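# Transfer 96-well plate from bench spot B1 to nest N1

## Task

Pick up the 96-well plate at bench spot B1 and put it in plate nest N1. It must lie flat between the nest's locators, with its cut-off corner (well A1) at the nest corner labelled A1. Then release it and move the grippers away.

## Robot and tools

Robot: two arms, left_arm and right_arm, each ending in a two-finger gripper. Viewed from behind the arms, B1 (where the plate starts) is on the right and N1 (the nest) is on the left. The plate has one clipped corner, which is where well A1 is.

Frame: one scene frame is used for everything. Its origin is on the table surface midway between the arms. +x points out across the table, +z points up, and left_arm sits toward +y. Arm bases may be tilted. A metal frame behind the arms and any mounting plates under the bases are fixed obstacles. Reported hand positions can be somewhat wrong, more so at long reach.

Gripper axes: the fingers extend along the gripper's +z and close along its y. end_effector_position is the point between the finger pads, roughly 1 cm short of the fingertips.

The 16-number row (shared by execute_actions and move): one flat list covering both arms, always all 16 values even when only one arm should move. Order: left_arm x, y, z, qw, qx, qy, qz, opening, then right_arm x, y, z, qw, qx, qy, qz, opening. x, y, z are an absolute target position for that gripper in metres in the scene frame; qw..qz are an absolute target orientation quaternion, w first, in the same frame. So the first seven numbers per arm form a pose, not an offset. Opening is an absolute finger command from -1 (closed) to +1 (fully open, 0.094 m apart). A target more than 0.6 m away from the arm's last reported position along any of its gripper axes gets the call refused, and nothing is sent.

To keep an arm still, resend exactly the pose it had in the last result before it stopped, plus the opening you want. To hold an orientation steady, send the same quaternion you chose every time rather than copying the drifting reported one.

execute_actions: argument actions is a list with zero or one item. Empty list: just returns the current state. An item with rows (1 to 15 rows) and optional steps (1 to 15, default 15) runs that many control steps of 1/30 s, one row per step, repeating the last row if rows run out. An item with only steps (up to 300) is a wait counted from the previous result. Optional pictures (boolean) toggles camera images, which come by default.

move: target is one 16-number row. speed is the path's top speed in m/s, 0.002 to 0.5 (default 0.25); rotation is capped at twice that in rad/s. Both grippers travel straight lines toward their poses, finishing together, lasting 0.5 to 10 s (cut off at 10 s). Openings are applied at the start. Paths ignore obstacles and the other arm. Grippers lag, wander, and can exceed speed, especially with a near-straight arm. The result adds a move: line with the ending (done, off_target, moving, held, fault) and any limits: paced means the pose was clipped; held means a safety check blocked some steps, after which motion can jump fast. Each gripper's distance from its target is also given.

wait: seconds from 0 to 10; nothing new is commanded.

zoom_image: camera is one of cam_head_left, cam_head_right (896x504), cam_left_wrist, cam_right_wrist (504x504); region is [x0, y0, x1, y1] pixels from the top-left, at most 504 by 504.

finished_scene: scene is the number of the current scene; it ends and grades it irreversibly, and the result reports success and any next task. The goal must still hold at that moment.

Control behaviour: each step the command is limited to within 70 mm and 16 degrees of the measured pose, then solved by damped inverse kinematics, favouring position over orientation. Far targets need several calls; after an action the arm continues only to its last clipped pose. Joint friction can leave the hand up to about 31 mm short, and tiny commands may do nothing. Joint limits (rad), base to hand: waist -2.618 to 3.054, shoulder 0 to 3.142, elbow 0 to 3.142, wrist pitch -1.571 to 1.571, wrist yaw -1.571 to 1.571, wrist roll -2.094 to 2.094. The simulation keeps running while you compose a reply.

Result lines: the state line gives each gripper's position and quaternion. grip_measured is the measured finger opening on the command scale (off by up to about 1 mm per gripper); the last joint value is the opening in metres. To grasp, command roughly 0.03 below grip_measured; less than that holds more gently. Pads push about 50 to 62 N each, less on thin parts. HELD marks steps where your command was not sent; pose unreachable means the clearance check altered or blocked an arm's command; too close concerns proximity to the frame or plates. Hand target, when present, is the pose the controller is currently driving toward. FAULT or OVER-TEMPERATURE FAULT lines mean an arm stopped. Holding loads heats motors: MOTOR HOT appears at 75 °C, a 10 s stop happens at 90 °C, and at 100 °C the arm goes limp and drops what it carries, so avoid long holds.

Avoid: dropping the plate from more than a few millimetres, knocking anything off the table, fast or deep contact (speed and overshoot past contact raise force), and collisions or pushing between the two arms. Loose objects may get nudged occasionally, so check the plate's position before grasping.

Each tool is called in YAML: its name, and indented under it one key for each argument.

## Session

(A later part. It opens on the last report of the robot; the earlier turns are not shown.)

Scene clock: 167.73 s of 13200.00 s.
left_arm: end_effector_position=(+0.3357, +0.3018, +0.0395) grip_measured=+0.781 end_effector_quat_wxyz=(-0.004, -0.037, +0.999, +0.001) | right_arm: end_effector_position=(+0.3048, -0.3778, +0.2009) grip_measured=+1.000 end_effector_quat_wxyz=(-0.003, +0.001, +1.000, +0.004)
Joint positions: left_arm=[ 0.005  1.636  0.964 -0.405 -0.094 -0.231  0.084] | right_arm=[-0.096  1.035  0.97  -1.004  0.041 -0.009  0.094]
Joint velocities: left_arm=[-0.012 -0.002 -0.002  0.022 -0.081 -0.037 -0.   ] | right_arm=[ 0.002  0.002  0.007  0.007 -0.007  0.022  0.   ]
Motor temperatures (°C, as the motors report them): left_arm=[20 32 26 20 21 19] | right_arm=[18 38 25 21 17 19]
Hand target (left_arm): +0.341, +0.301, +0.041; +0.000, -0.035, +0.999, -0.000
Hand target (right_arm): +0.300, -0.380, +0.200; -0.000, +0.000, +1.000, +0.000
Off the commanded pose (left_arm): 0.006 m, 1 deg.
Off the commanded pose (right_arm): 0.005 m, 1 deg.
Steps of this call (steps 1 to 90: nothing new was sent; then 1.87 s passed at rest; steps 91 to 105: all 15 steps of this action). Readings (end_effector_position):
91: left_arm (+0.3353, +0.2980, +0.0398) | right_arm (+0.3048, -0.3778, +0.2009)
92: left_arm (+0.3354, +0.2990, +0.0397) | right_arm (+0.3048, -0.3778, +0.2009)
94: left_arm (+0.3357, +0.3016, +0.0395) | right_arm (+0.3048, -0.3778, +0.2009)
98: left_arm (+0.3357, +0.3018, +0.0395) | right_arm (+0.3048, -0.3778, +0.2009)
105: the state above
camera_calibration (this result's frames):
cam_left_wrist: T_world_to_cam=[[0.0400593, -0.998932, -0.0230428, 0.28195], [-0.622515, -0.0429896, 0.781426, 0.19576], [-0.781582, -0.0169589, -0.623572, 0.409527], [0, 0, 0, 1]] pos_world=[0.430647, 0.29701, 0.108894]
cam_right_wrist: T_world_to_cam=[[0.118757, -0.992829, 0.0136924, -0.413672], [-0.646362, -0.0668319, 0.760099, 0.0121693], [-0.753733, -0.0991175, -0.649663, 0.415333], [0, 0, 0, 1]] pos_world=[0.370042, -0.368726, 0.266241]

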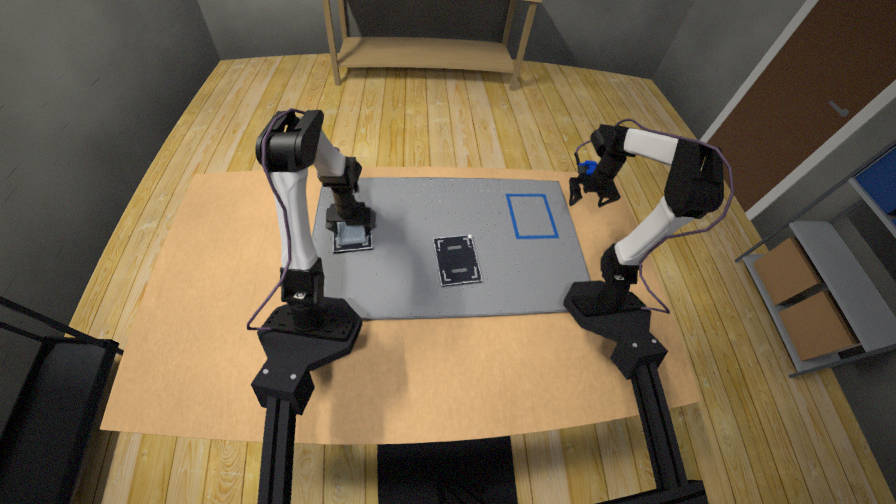

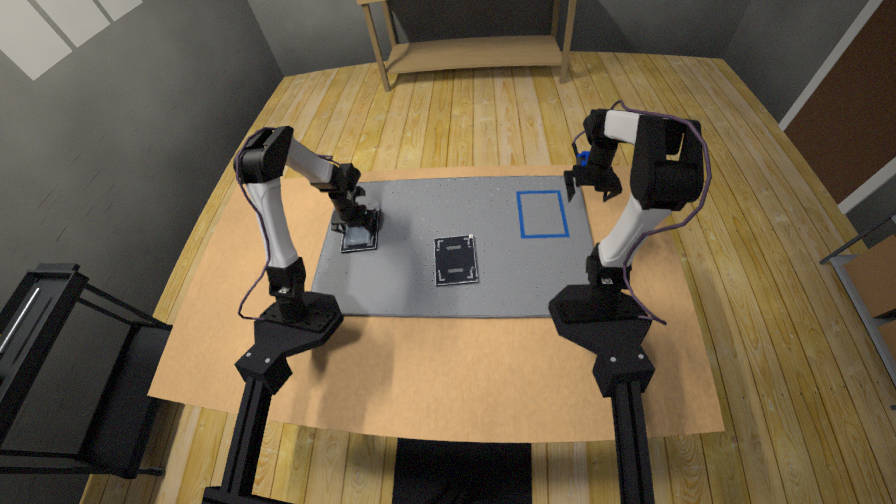

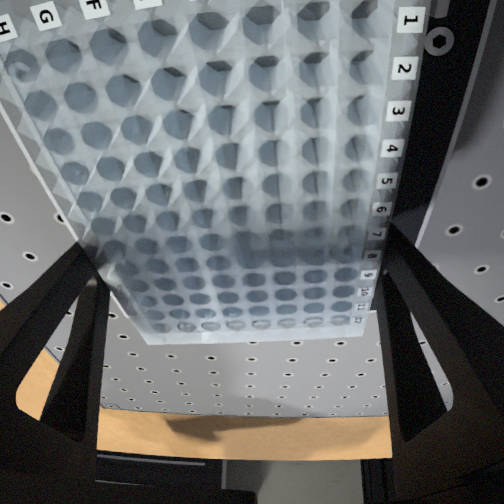

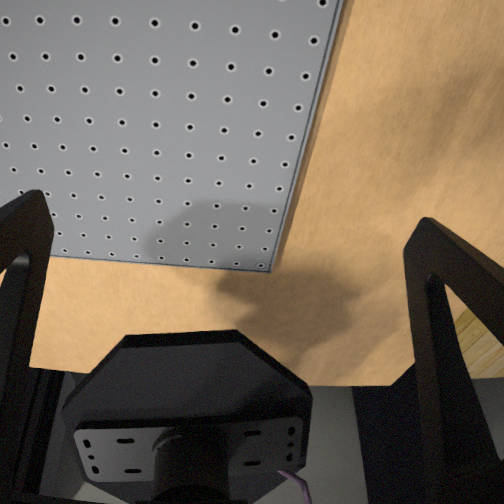

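execute_actions:
  actions:
    - {"rows":[[0.350,0.2955,0.041,0,-0.035,0.9994,0,0.73,0.3,-0.38,0.2,0,0,1,0,1],[0.350,0.2955,0.041,0,-0.035,0.9994,0,0.73,0.3,-0.38,0.2,0,0,1,0,1],[0.350,0.300,0.041,0,-0.035,0.9994,0,0.73,0.3,-0.38,0.2,0,0,1,0,1],[0.340,0.300,0.040,0,-0.035,0.9994,0,0.73,0.3,-0.38,0.2,0,0,1,0,1]],"steps":15}

zoom_image:
  camera: "cam_head_left"
  region: [310,180,400,270]

Scene clock: 170.87 s of 13200.00 s.
left_arm: end_effector_position=(+0.3440, +0.3005, +0.0401) grip_measured=+0.781 end_effector_quat_wxyz=(+0.001, -0.037, +0.999, +0.000) | right_arm: end_effector_position=(+0.3048, -0.3778, +0.2009) grip_measured=+1.000 end_effector_quat_wxyz=(-0.003, +0.001, +1.000, +0.004)
Joint positions: left_arm=[ 0.005  1.648  0.991 -0.41  -0.094 -0.231  0.084] | right_arm=[-0.096  1.035  0.97  -1.004  0.041 -0.009  0.094]
Joint velocities: left_arm=[ 0.007  0.007 -0.002  0.007 -0.007 -0.007 -0.   ] | right_arm=[-0.002 -0.002  0.007  0.022 -0.022 -0.007  0.   ]
Motor temperatures (°C, as the motors report them): left_arm=[20 32 26 20 21 19] | right_arm=[18 38 25 21 17 19]
Hand target (left_arm): +0.340, +0.300, +0.040; +0.000, -0.035, +0.999, -0.000
Hand target (right_arm): +0.300, -0.380, +0.200; -0.000, +0.000, +1.000, +0.000
Off the commanded pose (left_arm): 0.004 m, 0 deg.
Off the commanded pose (right_arm): 0.005 m, 1 deg.
Steps of this call (steps 1 to 79: nothing new was sent; steps 80 to 94: all 15 steps of this action). Readings (end_effector_position):
80: left_arm (+0.3365, +0.3017, +0.0398) | right_arm (+0.3048, -0.3778, +0.2009)
81: left_arm (+0.3388, +0.3013, +0.0398) | right_arm (+0.3048, -0.3778, +0.2009)
83: left_arm (+0.3439, +0.3006, +0.0402) | right_arm (+0.3048, -0.3778, +0.2009)
87: left_arm (+0.3440, +0.3005, +0.0401) | right_arm (+0.3048, -0.3778, +0.2009)
94: the state above
camera_calibration (this result's frames):
cam_left_wrist: T_world_to_cam=[[0.0412808, -0.998928, -0.020949, 0.279882], [-0.630646, -0.0423127, 0.774916, 0.203206], [-0.774972, -0.0187777, -0.631717, 0.414911], [0, 0, 0, 1]] pos_world=[0.438142, 0.295971, 0.110502]
cam_right_wrist: T_world_to_cam=[[0.118757, -0.992829, 0.0136924, -0.413672], [-0.646362, -0.0668319, 0.760099, 0.0121693], [-0.753733, -0.0991175, -0.649663, 0.415333], [0, 0, 0, 1]] pos_world=[0.370042, -0.368726, 0.266241]

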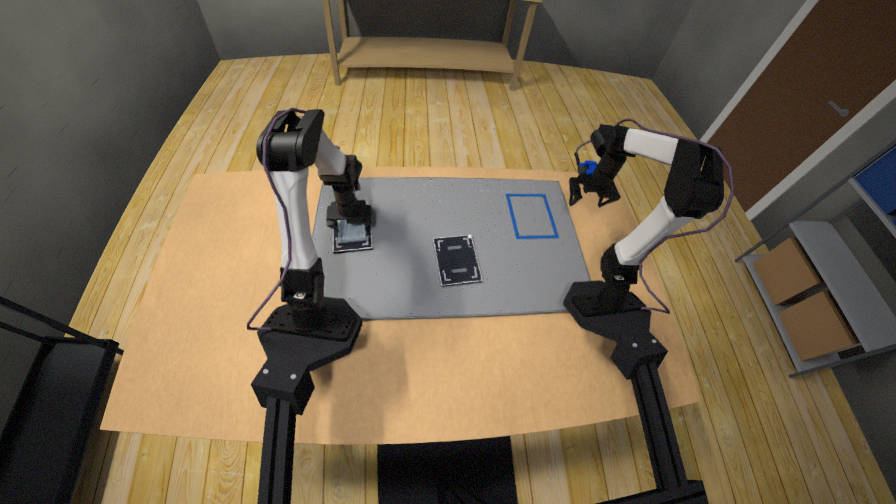

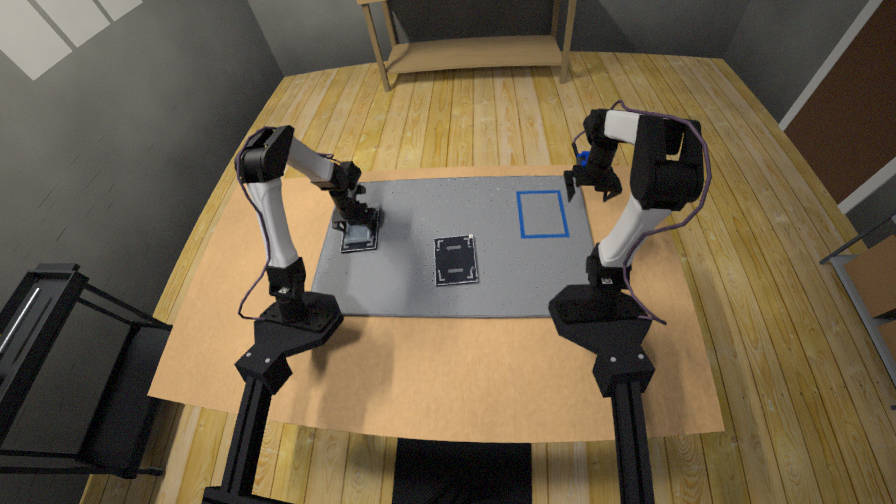

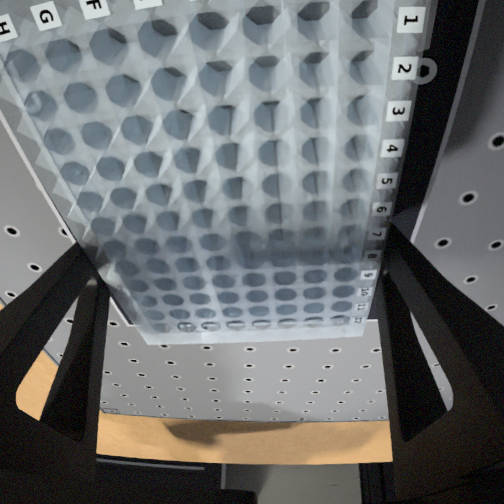

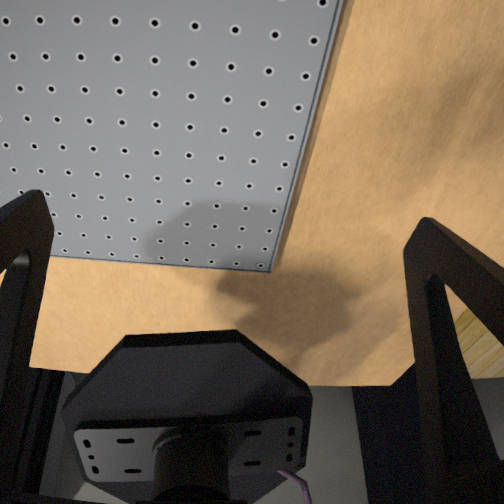

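Region (310, 180, 400, 270) of cam_head_left's 896x504 image, scaled by 5.600, with more detail than that image has.

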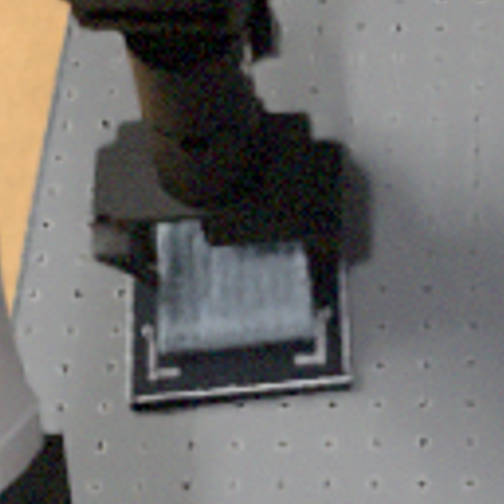

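execute_actions:
  actions:
    - {"rows":[[0.334,0.298,0.036,0,-0.04,0.9992,0,0.73,0.3,-0.38,0.2,0,0,1,0,1],[0.334,0.298,0.036,0,-0.04,0.9992,0,0.73,0.3,-0.38,0.2,0,0,1,0,1],[0.340,0.2995,0.034,0,-0.04,0.9992,0,0.73,0.3,-0.38,0.2,0,0,1,0,1]],"steps":15}

zoom_image:
  camera: "cam_head_left"
  region: [310,180,400,270]

Scene clock: 177.10 s of 13200.00 s.
left_arm: end_effector_position=(+0.3405, +0.3008, +0.0375) grip_measured=+0.781 end_effector_quat_wxyz=(-0.001, -0.038, +0.999, +0.000) | right_arm: end_effector_position=(+0.3048, -0.3778, +0.2009) grip_measured=+1.000 end_effector_quat_wxyz=(-0.003, +0.001, +1.000, +0.004)
Joint positions: left_arm=[ 0.005  1.65   0.978 -0.399 -0.094 -0.234  0.084] | right_arm=[-0.096  1.035  0.97  -1.004  0.041 -0.009  0.094]
Joint velocities: left_arm=[-0.007  0.002 -0.012 -0.066  0.007  0.022 -0.   ] | right_arm=[-0.012 -0.002 -0.012 -0.037  0.051 -0.022  0.   ]
Motor temperatures (°C, as the motors report them): left_arm=[20 32 26 20 21 19] | right_arm=[18 38 25 21 17 19]
Hand target (left_arm): +0.340, +0.300, +0.034; -0.000, -0.040, +0.999, +0.000
Hand target (right_arm): +0.300, -0.380, +0.200; -0.000, +0.000, +1.000, +0.000
Off the commanded pose (left_arm): 0.004 m, 0 deg.
Off the commanded pose (right_arm): 0.005 m, 1 deg.
Steps of this call (steps 1 to 90: nothing new was sent; then 2.73 s passed at rest; steps 91 to 105: all 15 steps of this action). Readings (end_effector_position):
91: left_arm (+0.3433, +0.3006, +0.0394) | right_arm (+0.3048, -0.3778, +0.2009)
92: left_arm (+0.3420, +0.3007, +0.0386) | right_arm (+0.3048, -0.3778, +0.2009)
94: left_arm (+0.3403, +0.3009, +0.0375) | right_arm (+0.3048, -0.3778, +0.2009)
98: left_arm (+0.3405, +0.3008, +0.0375) | right_arm (+0.3048, -0.3778, +0.2009)
105: the state above
camera_calibration (this result's frames):
cam_left_wrist: T_world_to_cam=[[0.0435144, -0.998817, -0.0217032, 0.279504], [-0.627636, -0.0442323, 0.77725, 0.202519], [-0.77729, -0.0201999, -0.628818, 0.411745], [0, 0, 0, 1]] pos_world=[0.434991, 0.296449, 0.107571]
cam_right_wrist: T_world_to_cam=[[0.118757, -0.992829, 0.0136924, -0.413672], [-0.646362, -0.0668319, 0.760099, 0.0121693], [-0.753733, -0.0991175, -0.649663, 0.415333], [0, 0, 0, 1]] pos_world=[0.370042, -0.368726, 0.266241]

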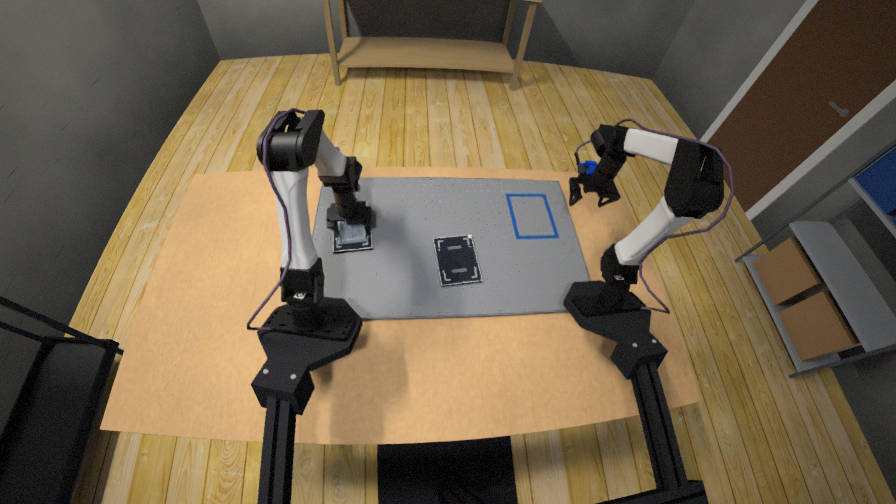

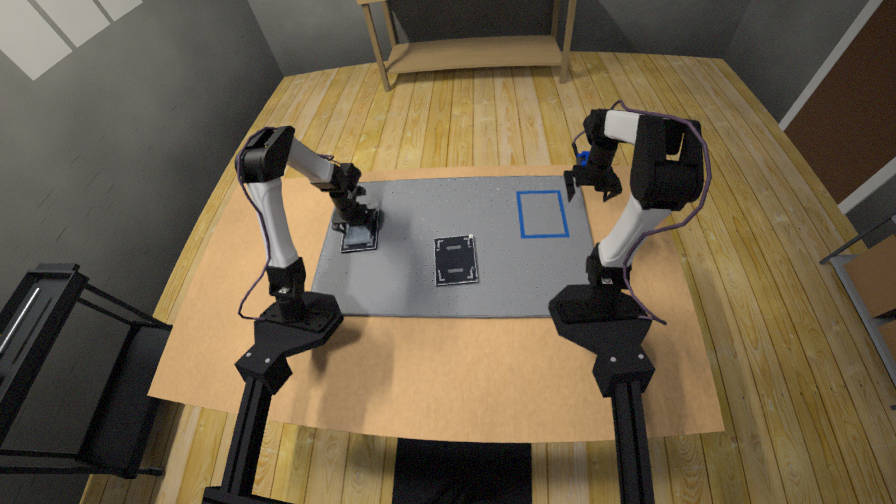

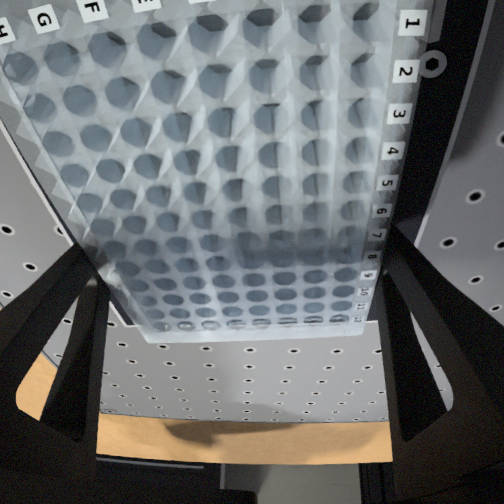

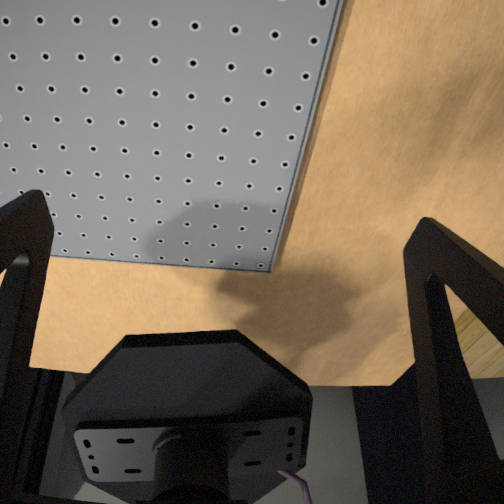

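Region (310, 180, 400, 270) of cam_head_left's 896x504 image, scaled by 5.600, with more detail than that image has.

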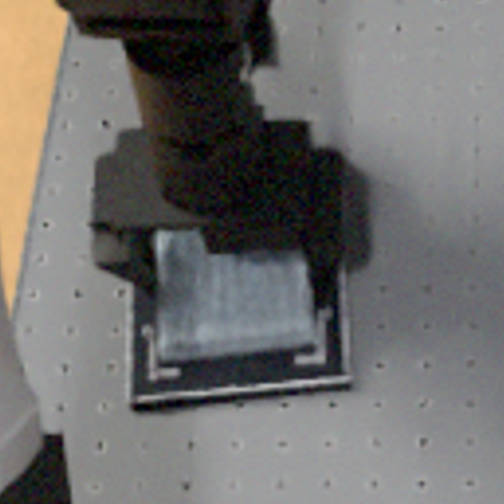

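execute_actions:
  actions:
    - {"rows":[[0.331,0.294,0.040,0,-0.04,0.9992,0,0.73,0.3,-0.38,0.2,0,0,1,0,1],[0.331,0.294,0.040,0,-0.04,0.9992,0,0.73,0.3,-0.38,0.2,0,0,1,0,1],[0.338,0.299,0.037,0,-0.04,0.9992,0,0.73,0.3,-0.38,0.2,0,0,1,0,1]],"steps":15}

zoom_image:
  camera: "cam_head_left"
  region: [310,180,400,270]

Scene clock: 181.07 s of 13200.00 s.
left_arm: end_effector_position=(+0.3384, +0.2999, +0.0375) grip_measured=+0.781 end_effector_quat_wxyz=(-0.001, -0.039, +0.999, +0.002) | right_arm: end_effector_position=(+0.3048, -0.3778, +0.2009) grip_measured=+1.000 end_effector_quat_wxyz=(-0.003, +0.001, +1.000, +0.004)
Joint positions: left_arm=[-0.001  1.646  0.969 -0.394 -0.1   -0.241  0.084] | right_arm=[-0.096  1.035  0.97  -1.004  0.041 -0.009  0.094]
Joint velocities: left_arm=[ 0.012 -0.002 -0.017 -0.081 -0.11  -0.051  0.   ] | right_arm=[-0.002  0.002 -0.022  0.037 -0.022 -0.022  0.   ]
Motor temperatures (°C, as the motors report them): left_arm=[20 32 26 20 21 19] | right_arm=[18 38 25 21 17 19]
Hand target (left_arm): +0.338, +0.299, +0.037; -0.000, -0.040, +0.999, +0.000
Hand target (right_arm): +0.300, -0.380, +0.200; -0.000, +0.000, +1.000, +0.000
Off the commanded pose (left_arm): 0.001 m, 0 deg.
Off the commanded pose (right_arm): 0.005 m, 1 deg.
Steps of this call (steps 1 to 90: nothing new was sent; then 0.47 s passed at rest; steps 91 to 105: all 15 steps of this action). Readings (end_effector_position):
91: left_arm (+0.3400, +0.3004, +0.0374) | right_arm (+0.3048, -0.3778, +0.2009)
92: left_arm (+0.3388, +0.2999, +0.0375) | right_arm (+0.3048, -0.3778, +0.2009)
94: left_arm (+0.3384, +0.2999, +0.0375) | right_arm (+0.3048, -0.3778, +0.2009)
98: left_arm (+0.3384, +0.2999, +0.0375) | right_arm (+0.3048, -0.3778, +0.2009)
105: the state above
camera_calibration (this result's frames):
cam_left_wrist: T_world_to_cam=[[0.0450193, -0.998669, -0.0251627, 0.278248], [-0.628118, -0.0478836, 0.776643, 0.2024], [-0.776815, -0.0191588, -0.629438, 0.40966], [0, 0, 0, 1]] pos_world=[0.432834, 0.295418, 0.107664]
cam_right_wrist: T_world_to_cam=[[0.118757, -0.992829, 0.0136924, -0.413672], [-0.646362, -0.0668319, 0.760099, 0.0121693], [-0.753733, -0.0991175, -0.649663, 0.415333], [0, 0, 0, 1]] pos_world=[0.370042, -0.368726, 0.266241]

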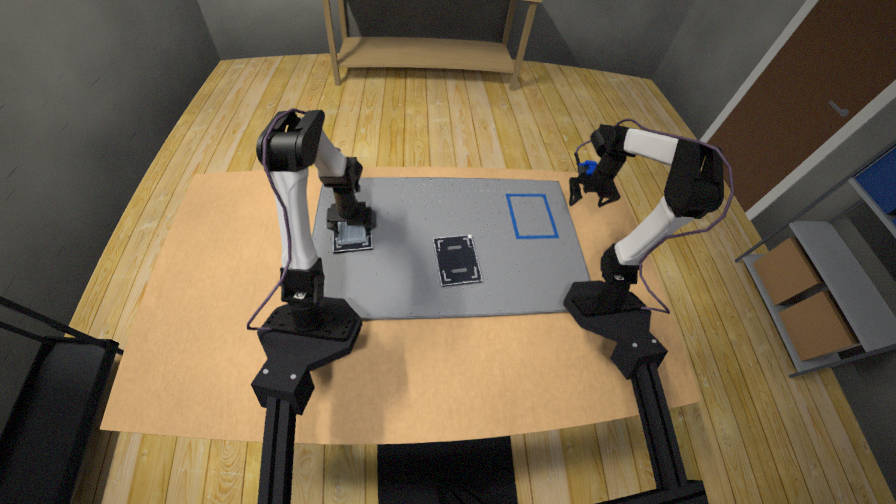

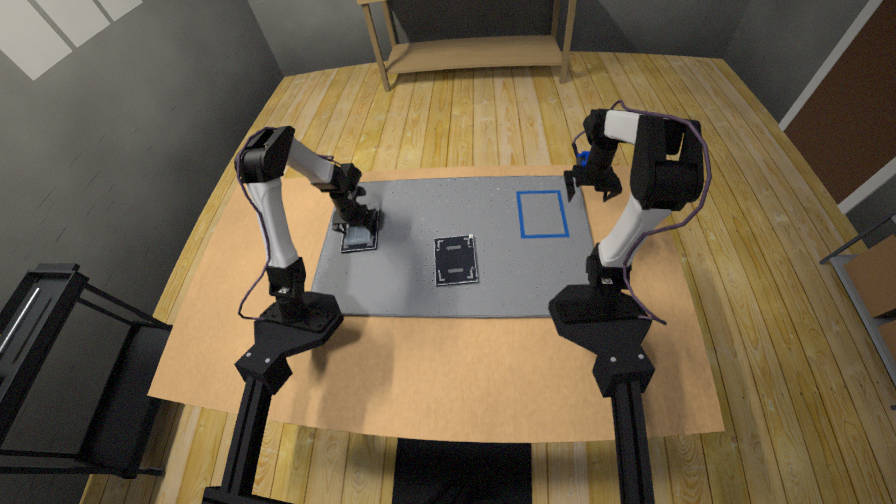

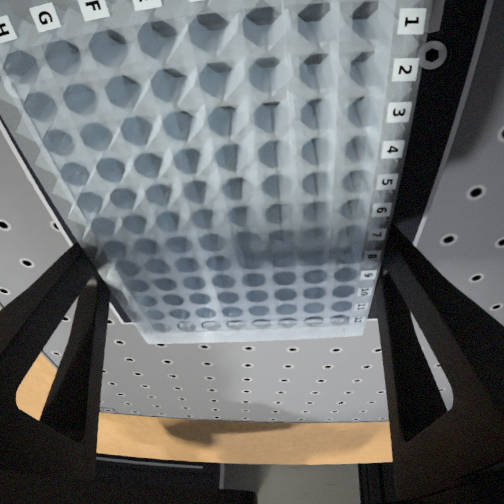

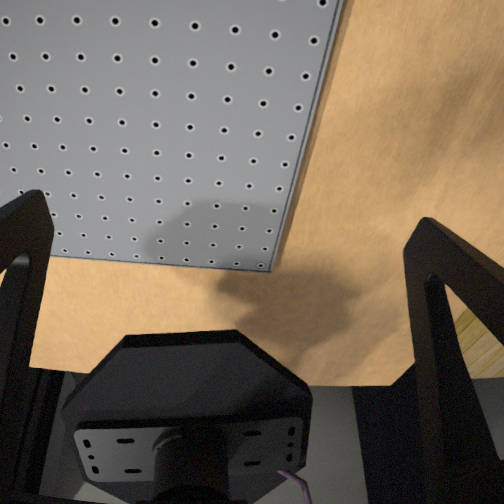

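Region (310, 180, 400, 270) of cam_head_left's 896x504 image, scaled by 5.600, with more detail than that image has.

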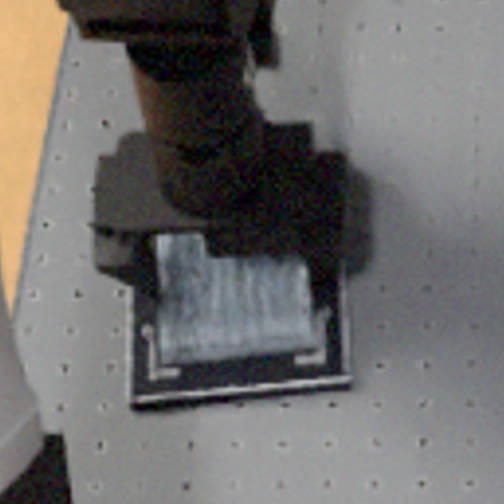

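Looks within locators. Lower.

execute_actions:
  actions:
    - {"rows":[[0.335,0.299,0.028,0,-0.04,0.9992,0,0.73,0.3,-0.38,0.2,0,0,1,0,1],[0.335,0.299,0.028,0,-0.04,0.9992,0,0.73,0.3,-0.38,0.2,0,0,1,0,1],[0.337,0.299,0.030,0,-0.04,0.9992,0,0.73,0.3,-0.38,0.2,0,0,1,0,1]],"steps":15}

zoom_image:
  camera: "cam_head_left"
  region: [310,180,400,270]

Scene clock: 184.70 s of 13200.00 s.
left_arm: end_effector_position=(+0.3383, +0.2999, +0.0370) grip_measured=+0.781 end_effector_quat_wxyz=(-0.001, -0.039, +0.999, +0.002) | right_arm: end_effector_position=(+0.3048, -0.3778, +0.2009) grip_measured=+1.000 end_effector_quat_wxyz=(-0.003, +0.001, +1.000, +0.004)
Joint positions: left_arm=[-0.001  1.648  0.969 -0.393 -0.1   -0.241  0.084] | right_arm=[-0.096  1.035  0.97  -1.004  0.041 -0.009  0.094]
Joint velocities: left_arm=[-0.012 -0.012 -0.017 -0.037 -0.007 -0.037  0.001] | right_arm=[ 0.002  0.002 -0.017 -0.007  0.066 -0.051  0.   ]
Motor temperatures (°C, as the motors report them): left_arm=[20 32 25 20 21 19] | right_arm=[18 38 25 21 17 19]
Hand target (left_arm): +0.337, +0.299, +0.030; -0.000, -0.040, +0.999, +0.000
Hand target (right_arm): +0.300, -0.380, +0.200; -0.000, +0.000, +1.000, +0.000
Off the commanded pose (left_arm): 0.007 m, 0 deg.
Off the commanded pose (right_arm): 0.005 m, 1 deg.
Steps of this call (steps 1 to 90: nothing new was sent; then 0.13 s passed at rest; steps 91 to 105: all 15 steps of this action). Readings (end_effector_position):
91: left_arm (+0.3386, +0.2999, +0.0375) | right_arm (+0.3048, -0.3778, +0.2009)
92: left_arm (+0.3384, +0.2999, +0.0372) | right_arm (+0.3048, -0.3778, +0.2009)
94: left_arm (+0.3383, +0.2999, +0.0370) | right_arm (+0.3048, -0.3778, +0.2009)
98: left_arm (+0.3383, +0.2999, +0.0370) | right_arm (+0.3048, -0.3778, +0.2009)
105: the state above
camera_calibration (this result's frames):
cam_left_wrist: T_world_to_cam=[[0.0449274, -0.998669, -0.0253194, 0.27825], [-0.627539, -0.0479334, 0.777108, 0.202532], [-0.777288, -0.0190245, -0.628858, 0.409283], [0, 0, 0, 1]] pos_world=[0.432726, 0.295374, 0.107037]
cam_right_wrist: T_world_to_cam=[[0.118757, -0.992829, 0.0136924, -0.413672], [-0.646362, -0.0668319, 0.760099, 0.0121693], [-0.753733, -0.0991175, -0.649663, 0.415333], [0, 0, 0, 1]] pos_world=[0.370042, -0.368726, 0.266241]

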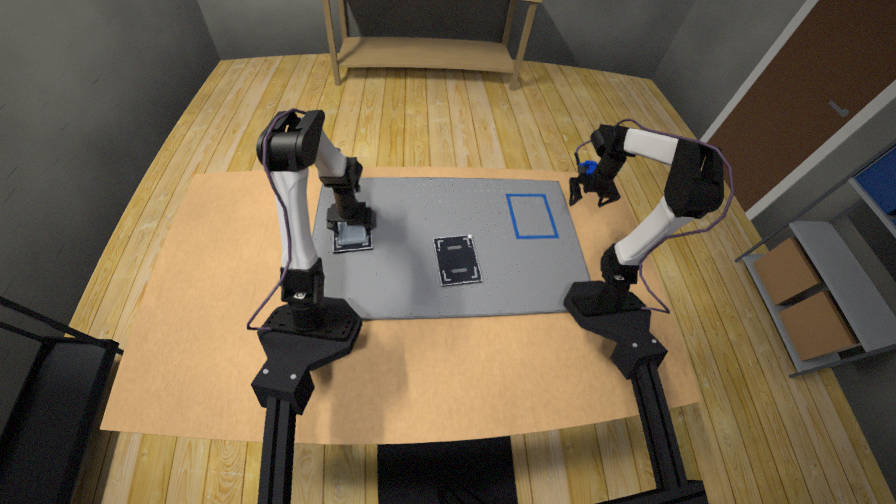

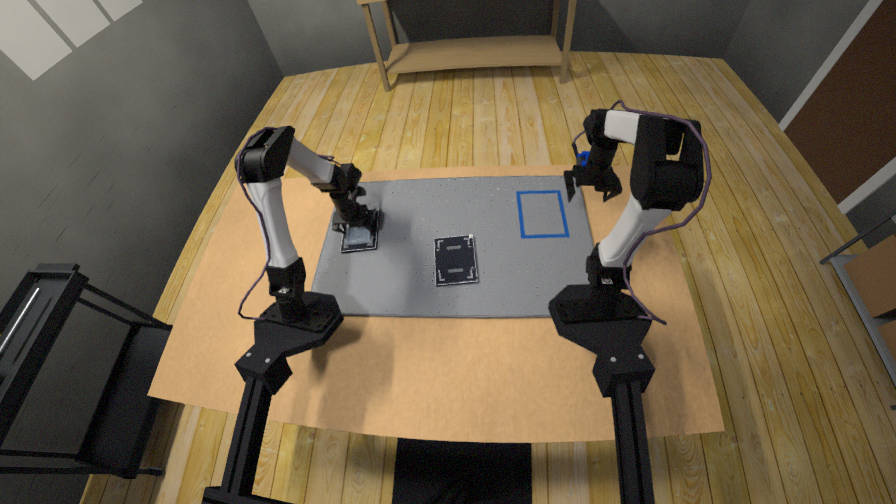

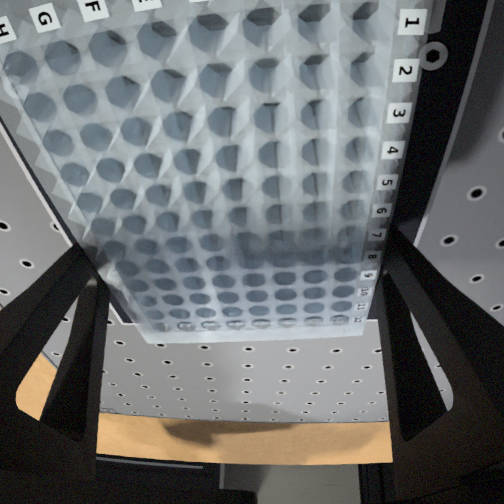

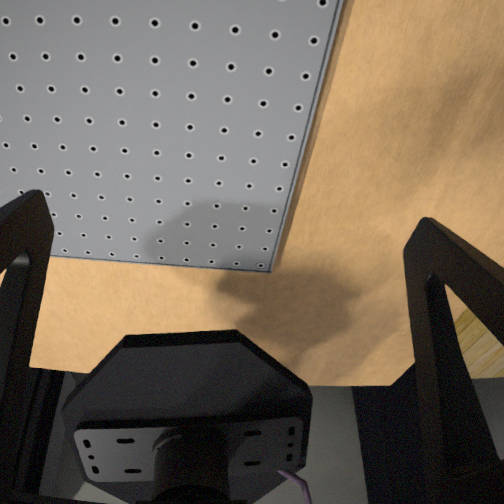

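Region (310, 180, 400, 270) of cam_head_left's 896x504 image, scaled by 5.600, with more detail than that image has.

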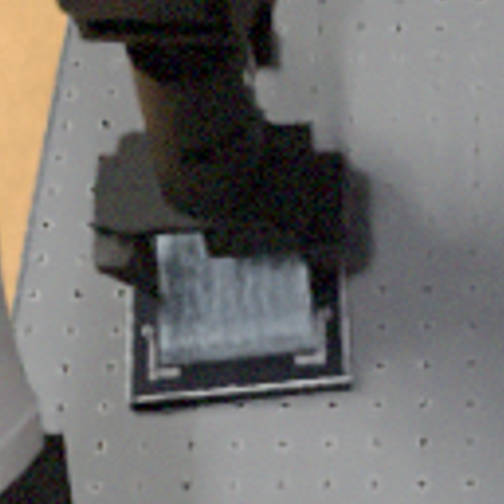

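move:
  target: [0.338,0.30,0.037,0,-0.04,0.9992,0,1,0.3,-0.38,0.2,0,0,1,0,1]
  speed: 0.01

move:
  target: [0.33,0.36,0.17,0,-0.04,0.9992,0,1,0.3,-0.38,0.2,0,0,1,0,1]
  speed: 0.05

zoom_image:
  camera: "cam_head_left"
  region: [310,180,400,270]

zoom_image:
  camera: "cam_head_right"
  region: [320,180,410,270]

Scene clock: 190.43 s of 13200.00 s.
left_arm: end_effector_position=(+0.3383, +0.2999, +0.0370) grip_measured=+1.000 end_effector_quat_wxyz=(-0.001, -0.039, +0.999, +0.002) | right_arm: end_effector_position=(+0.3048, -0.3778, +0.2009) grip_measured=+1.000 end_effector_quat_wxyz=(-0.003, +0.001, +1.000, +0.004)
Joint positions: left_arm=[-0.001  1.648  0.969 -0.393 -0.1   -0.241  0.094] | right_arm=[-0.096  1.035  0.97  -1.004  0.041 -0.009  0.094]
Joint velocities: left_arm=[-0.022 -0.022 -0.007  0.022  0.007 -0.022  0.   ] | right_arm=[ 0.002  0.027  0.012  0.066 -0.007 -0.022  0.   ]
Motor temperatures (°C, as the motors report them): left_arm=[20 31 25 20 21 19] | right_arm=[18 38 25 21 17 19]
Hand target (left_arm): +0.338, +0.300, +0.037; -0.000, -0.040, +0.999, -0.000
Hand target (right_arm): +0.300, -0.380, +0.200; -0.000, +0.000, +1.000, +0.000
Off the commanded pose (left_arm): 0.000 m, 0 deg.
Off the commanded pose (right_arm): 0.005 m, 1 deg.
After step 90, 1.97 s passed at rest.
move: done
camera_calibration (this result's frames):
cam_left_wrist: T_world_to_cam=[[0.0445464, -0.998686, -0.0253187, 0.278384], [-0.627556, -0.0476934, 0.777109, 0.202466], [-0.777296, -0.0187285, -0.628856, 0.409197], [0, 0, 0, 1]] pos_world=[0.432725, 0.295338, 0.107036]
cam_right_wrist: T_world_to_cam=[[0.118757, -0.992829, 0.0136924, -0.413672], [-0.646362, -0.0668319, 0.760099, 0.0121693], [-0.753733, -0.0991175, -0.649663, 0.415333], [0, 0, 0, 1]] pos_world=[0.370042, -0.368726, 0.266241]

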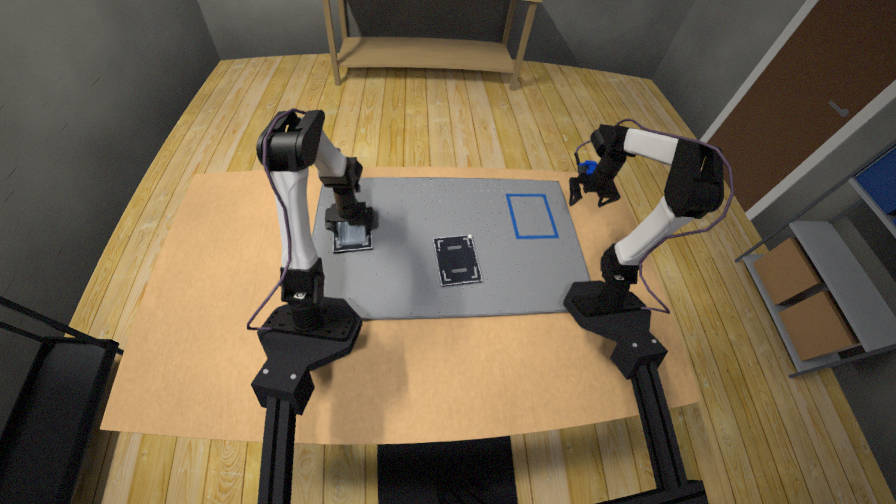

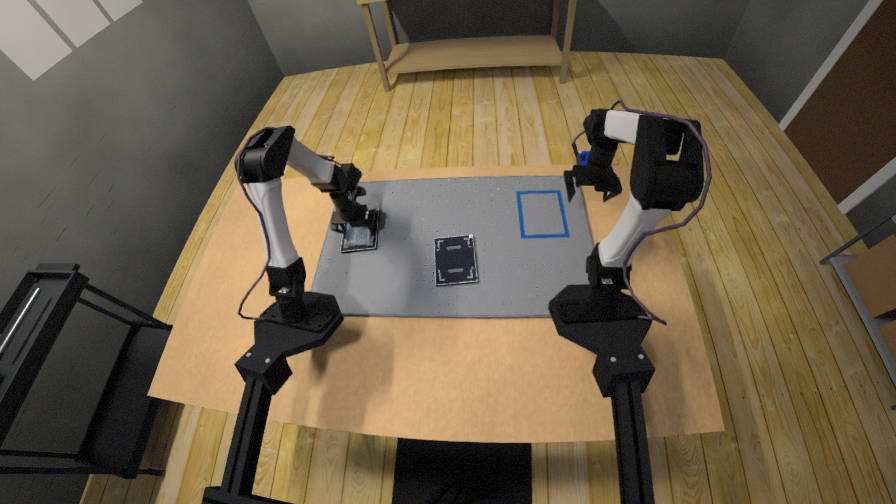

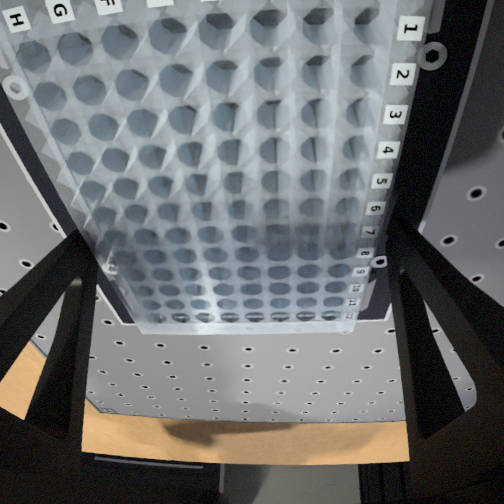

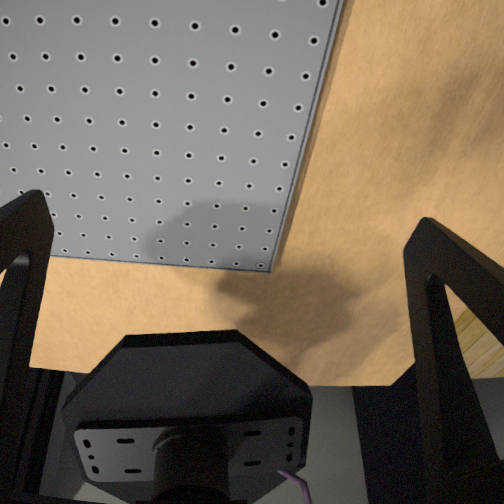

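Scene clock: 193.83 s of 13200.00 s.
left_arm: end_effector_position=(+0.3277, +0.3592, +0.1622) grip_measured=+1.000 end_effector_quat_wxyz=(-0.007, -0.041, +0.999, +0.002) | right_arm: end_effector_position=(+0.3048, -0.3778, +0.2009) grip_measured=+1.000 end_effector_quat_wxyz=(-0.003, +0.001, +1.000, +0.004)
Joint positions: left_arm=[ 0.197  1.274  1.07  -0.871 -0.002 -0.072  0.094] | right_arm=[-0.096  1.035  0.97  -1.004  0.041 -0.009  0.094]
Joint velocities: left_arm=[-0.017 -0.002 -0.007  0.037  0.037 -0.037  0.   ] | right_arm=[ 0.007  0.002 -0.012 -0.022  0.007 -0.022  0.   ]
Motor temperatures (°C, as the motors report them): left_arm=[20 32 26 20 21 19] | right_arm=[18 38 25 21 17 19]
Hand target (left_arm): +0.331, +0.361, +0.171; +0.001, -0.041, +0.999, -0.001
Hand target (right_arm): +0.300, -0.380, +0.200; -0.000, +0.000, +1.000, +0.000
Off the commanded pose (left_arm): 0.008 m, 1 deg.
Off the commanded pose (right_arm): 0.005 m, 1 deg.
move: done
camera_calibration (this result's frames):
cam_left_wrist: T_world_to_cam=[[0.0492681, -0.998501, -0.0238518, 0.339449], [-0.618162, -0.0492414, 0.784507, 0.0975864], [-0.784505, -0.0239069, -0.619661, 0.483586], [0, 0, 0, 1]] pos_world=[0.422976, 0.355306, 0.231199]
cam_right_wrist: T_world_to_cam=[[0.118757, -0.992829, 0.0136924, -0.413672], [-0.646362, -0.0668319, 0.760099, 0.0121693], [-0.753733, -0.0991175, -0.649663, 0.415333], [0, 0, 0, 1]] pos_world=[0.370042, -0.368726, 0.266241]

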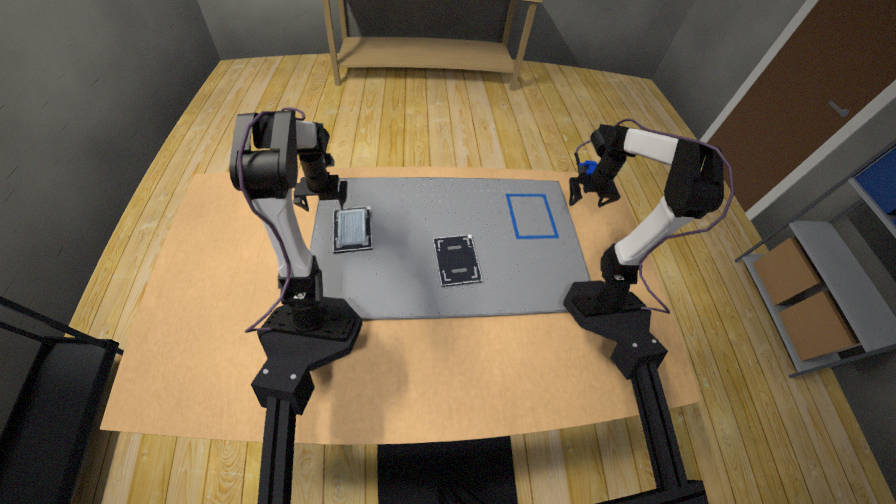

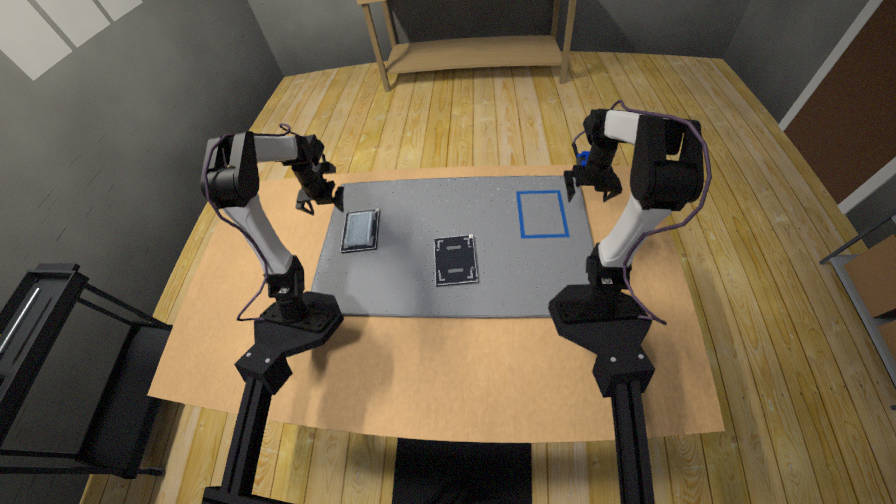

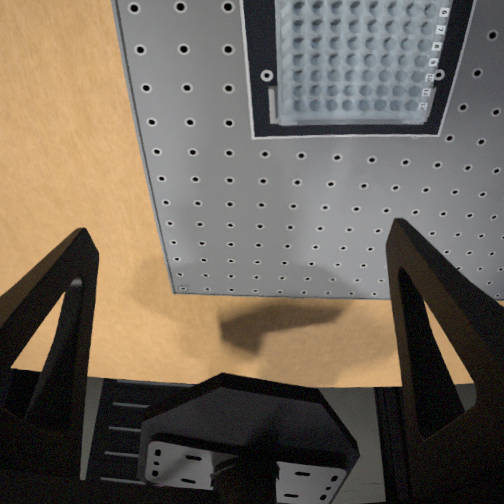

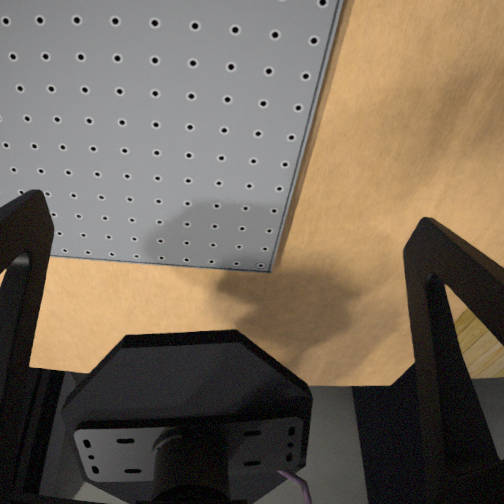

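Region (310, 180, 400, 270) of cam_head_left's 896x504 image, scaled by 5.600, with more detail than that image has.

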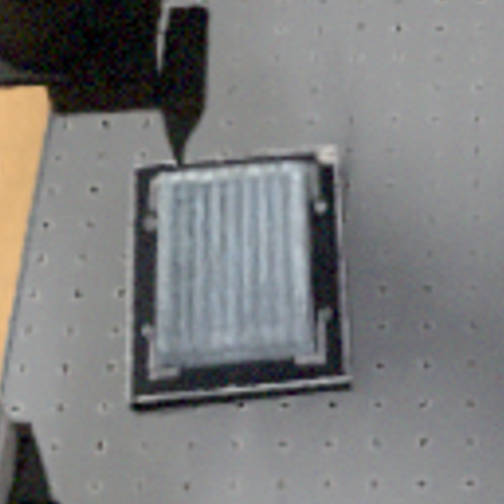

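Region (320, 180, 410, 270) of cam_head_right's 896x504 image, scaled by 5.600, with more detail than that image has.

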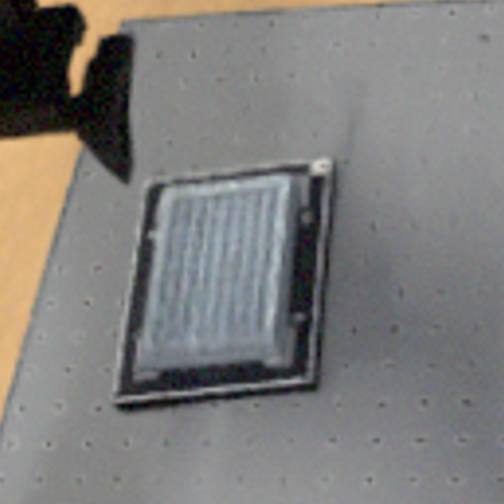

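It dropped in, centred and flat.

finished_scene:
  scene: 2

The scene is finished: the task was done.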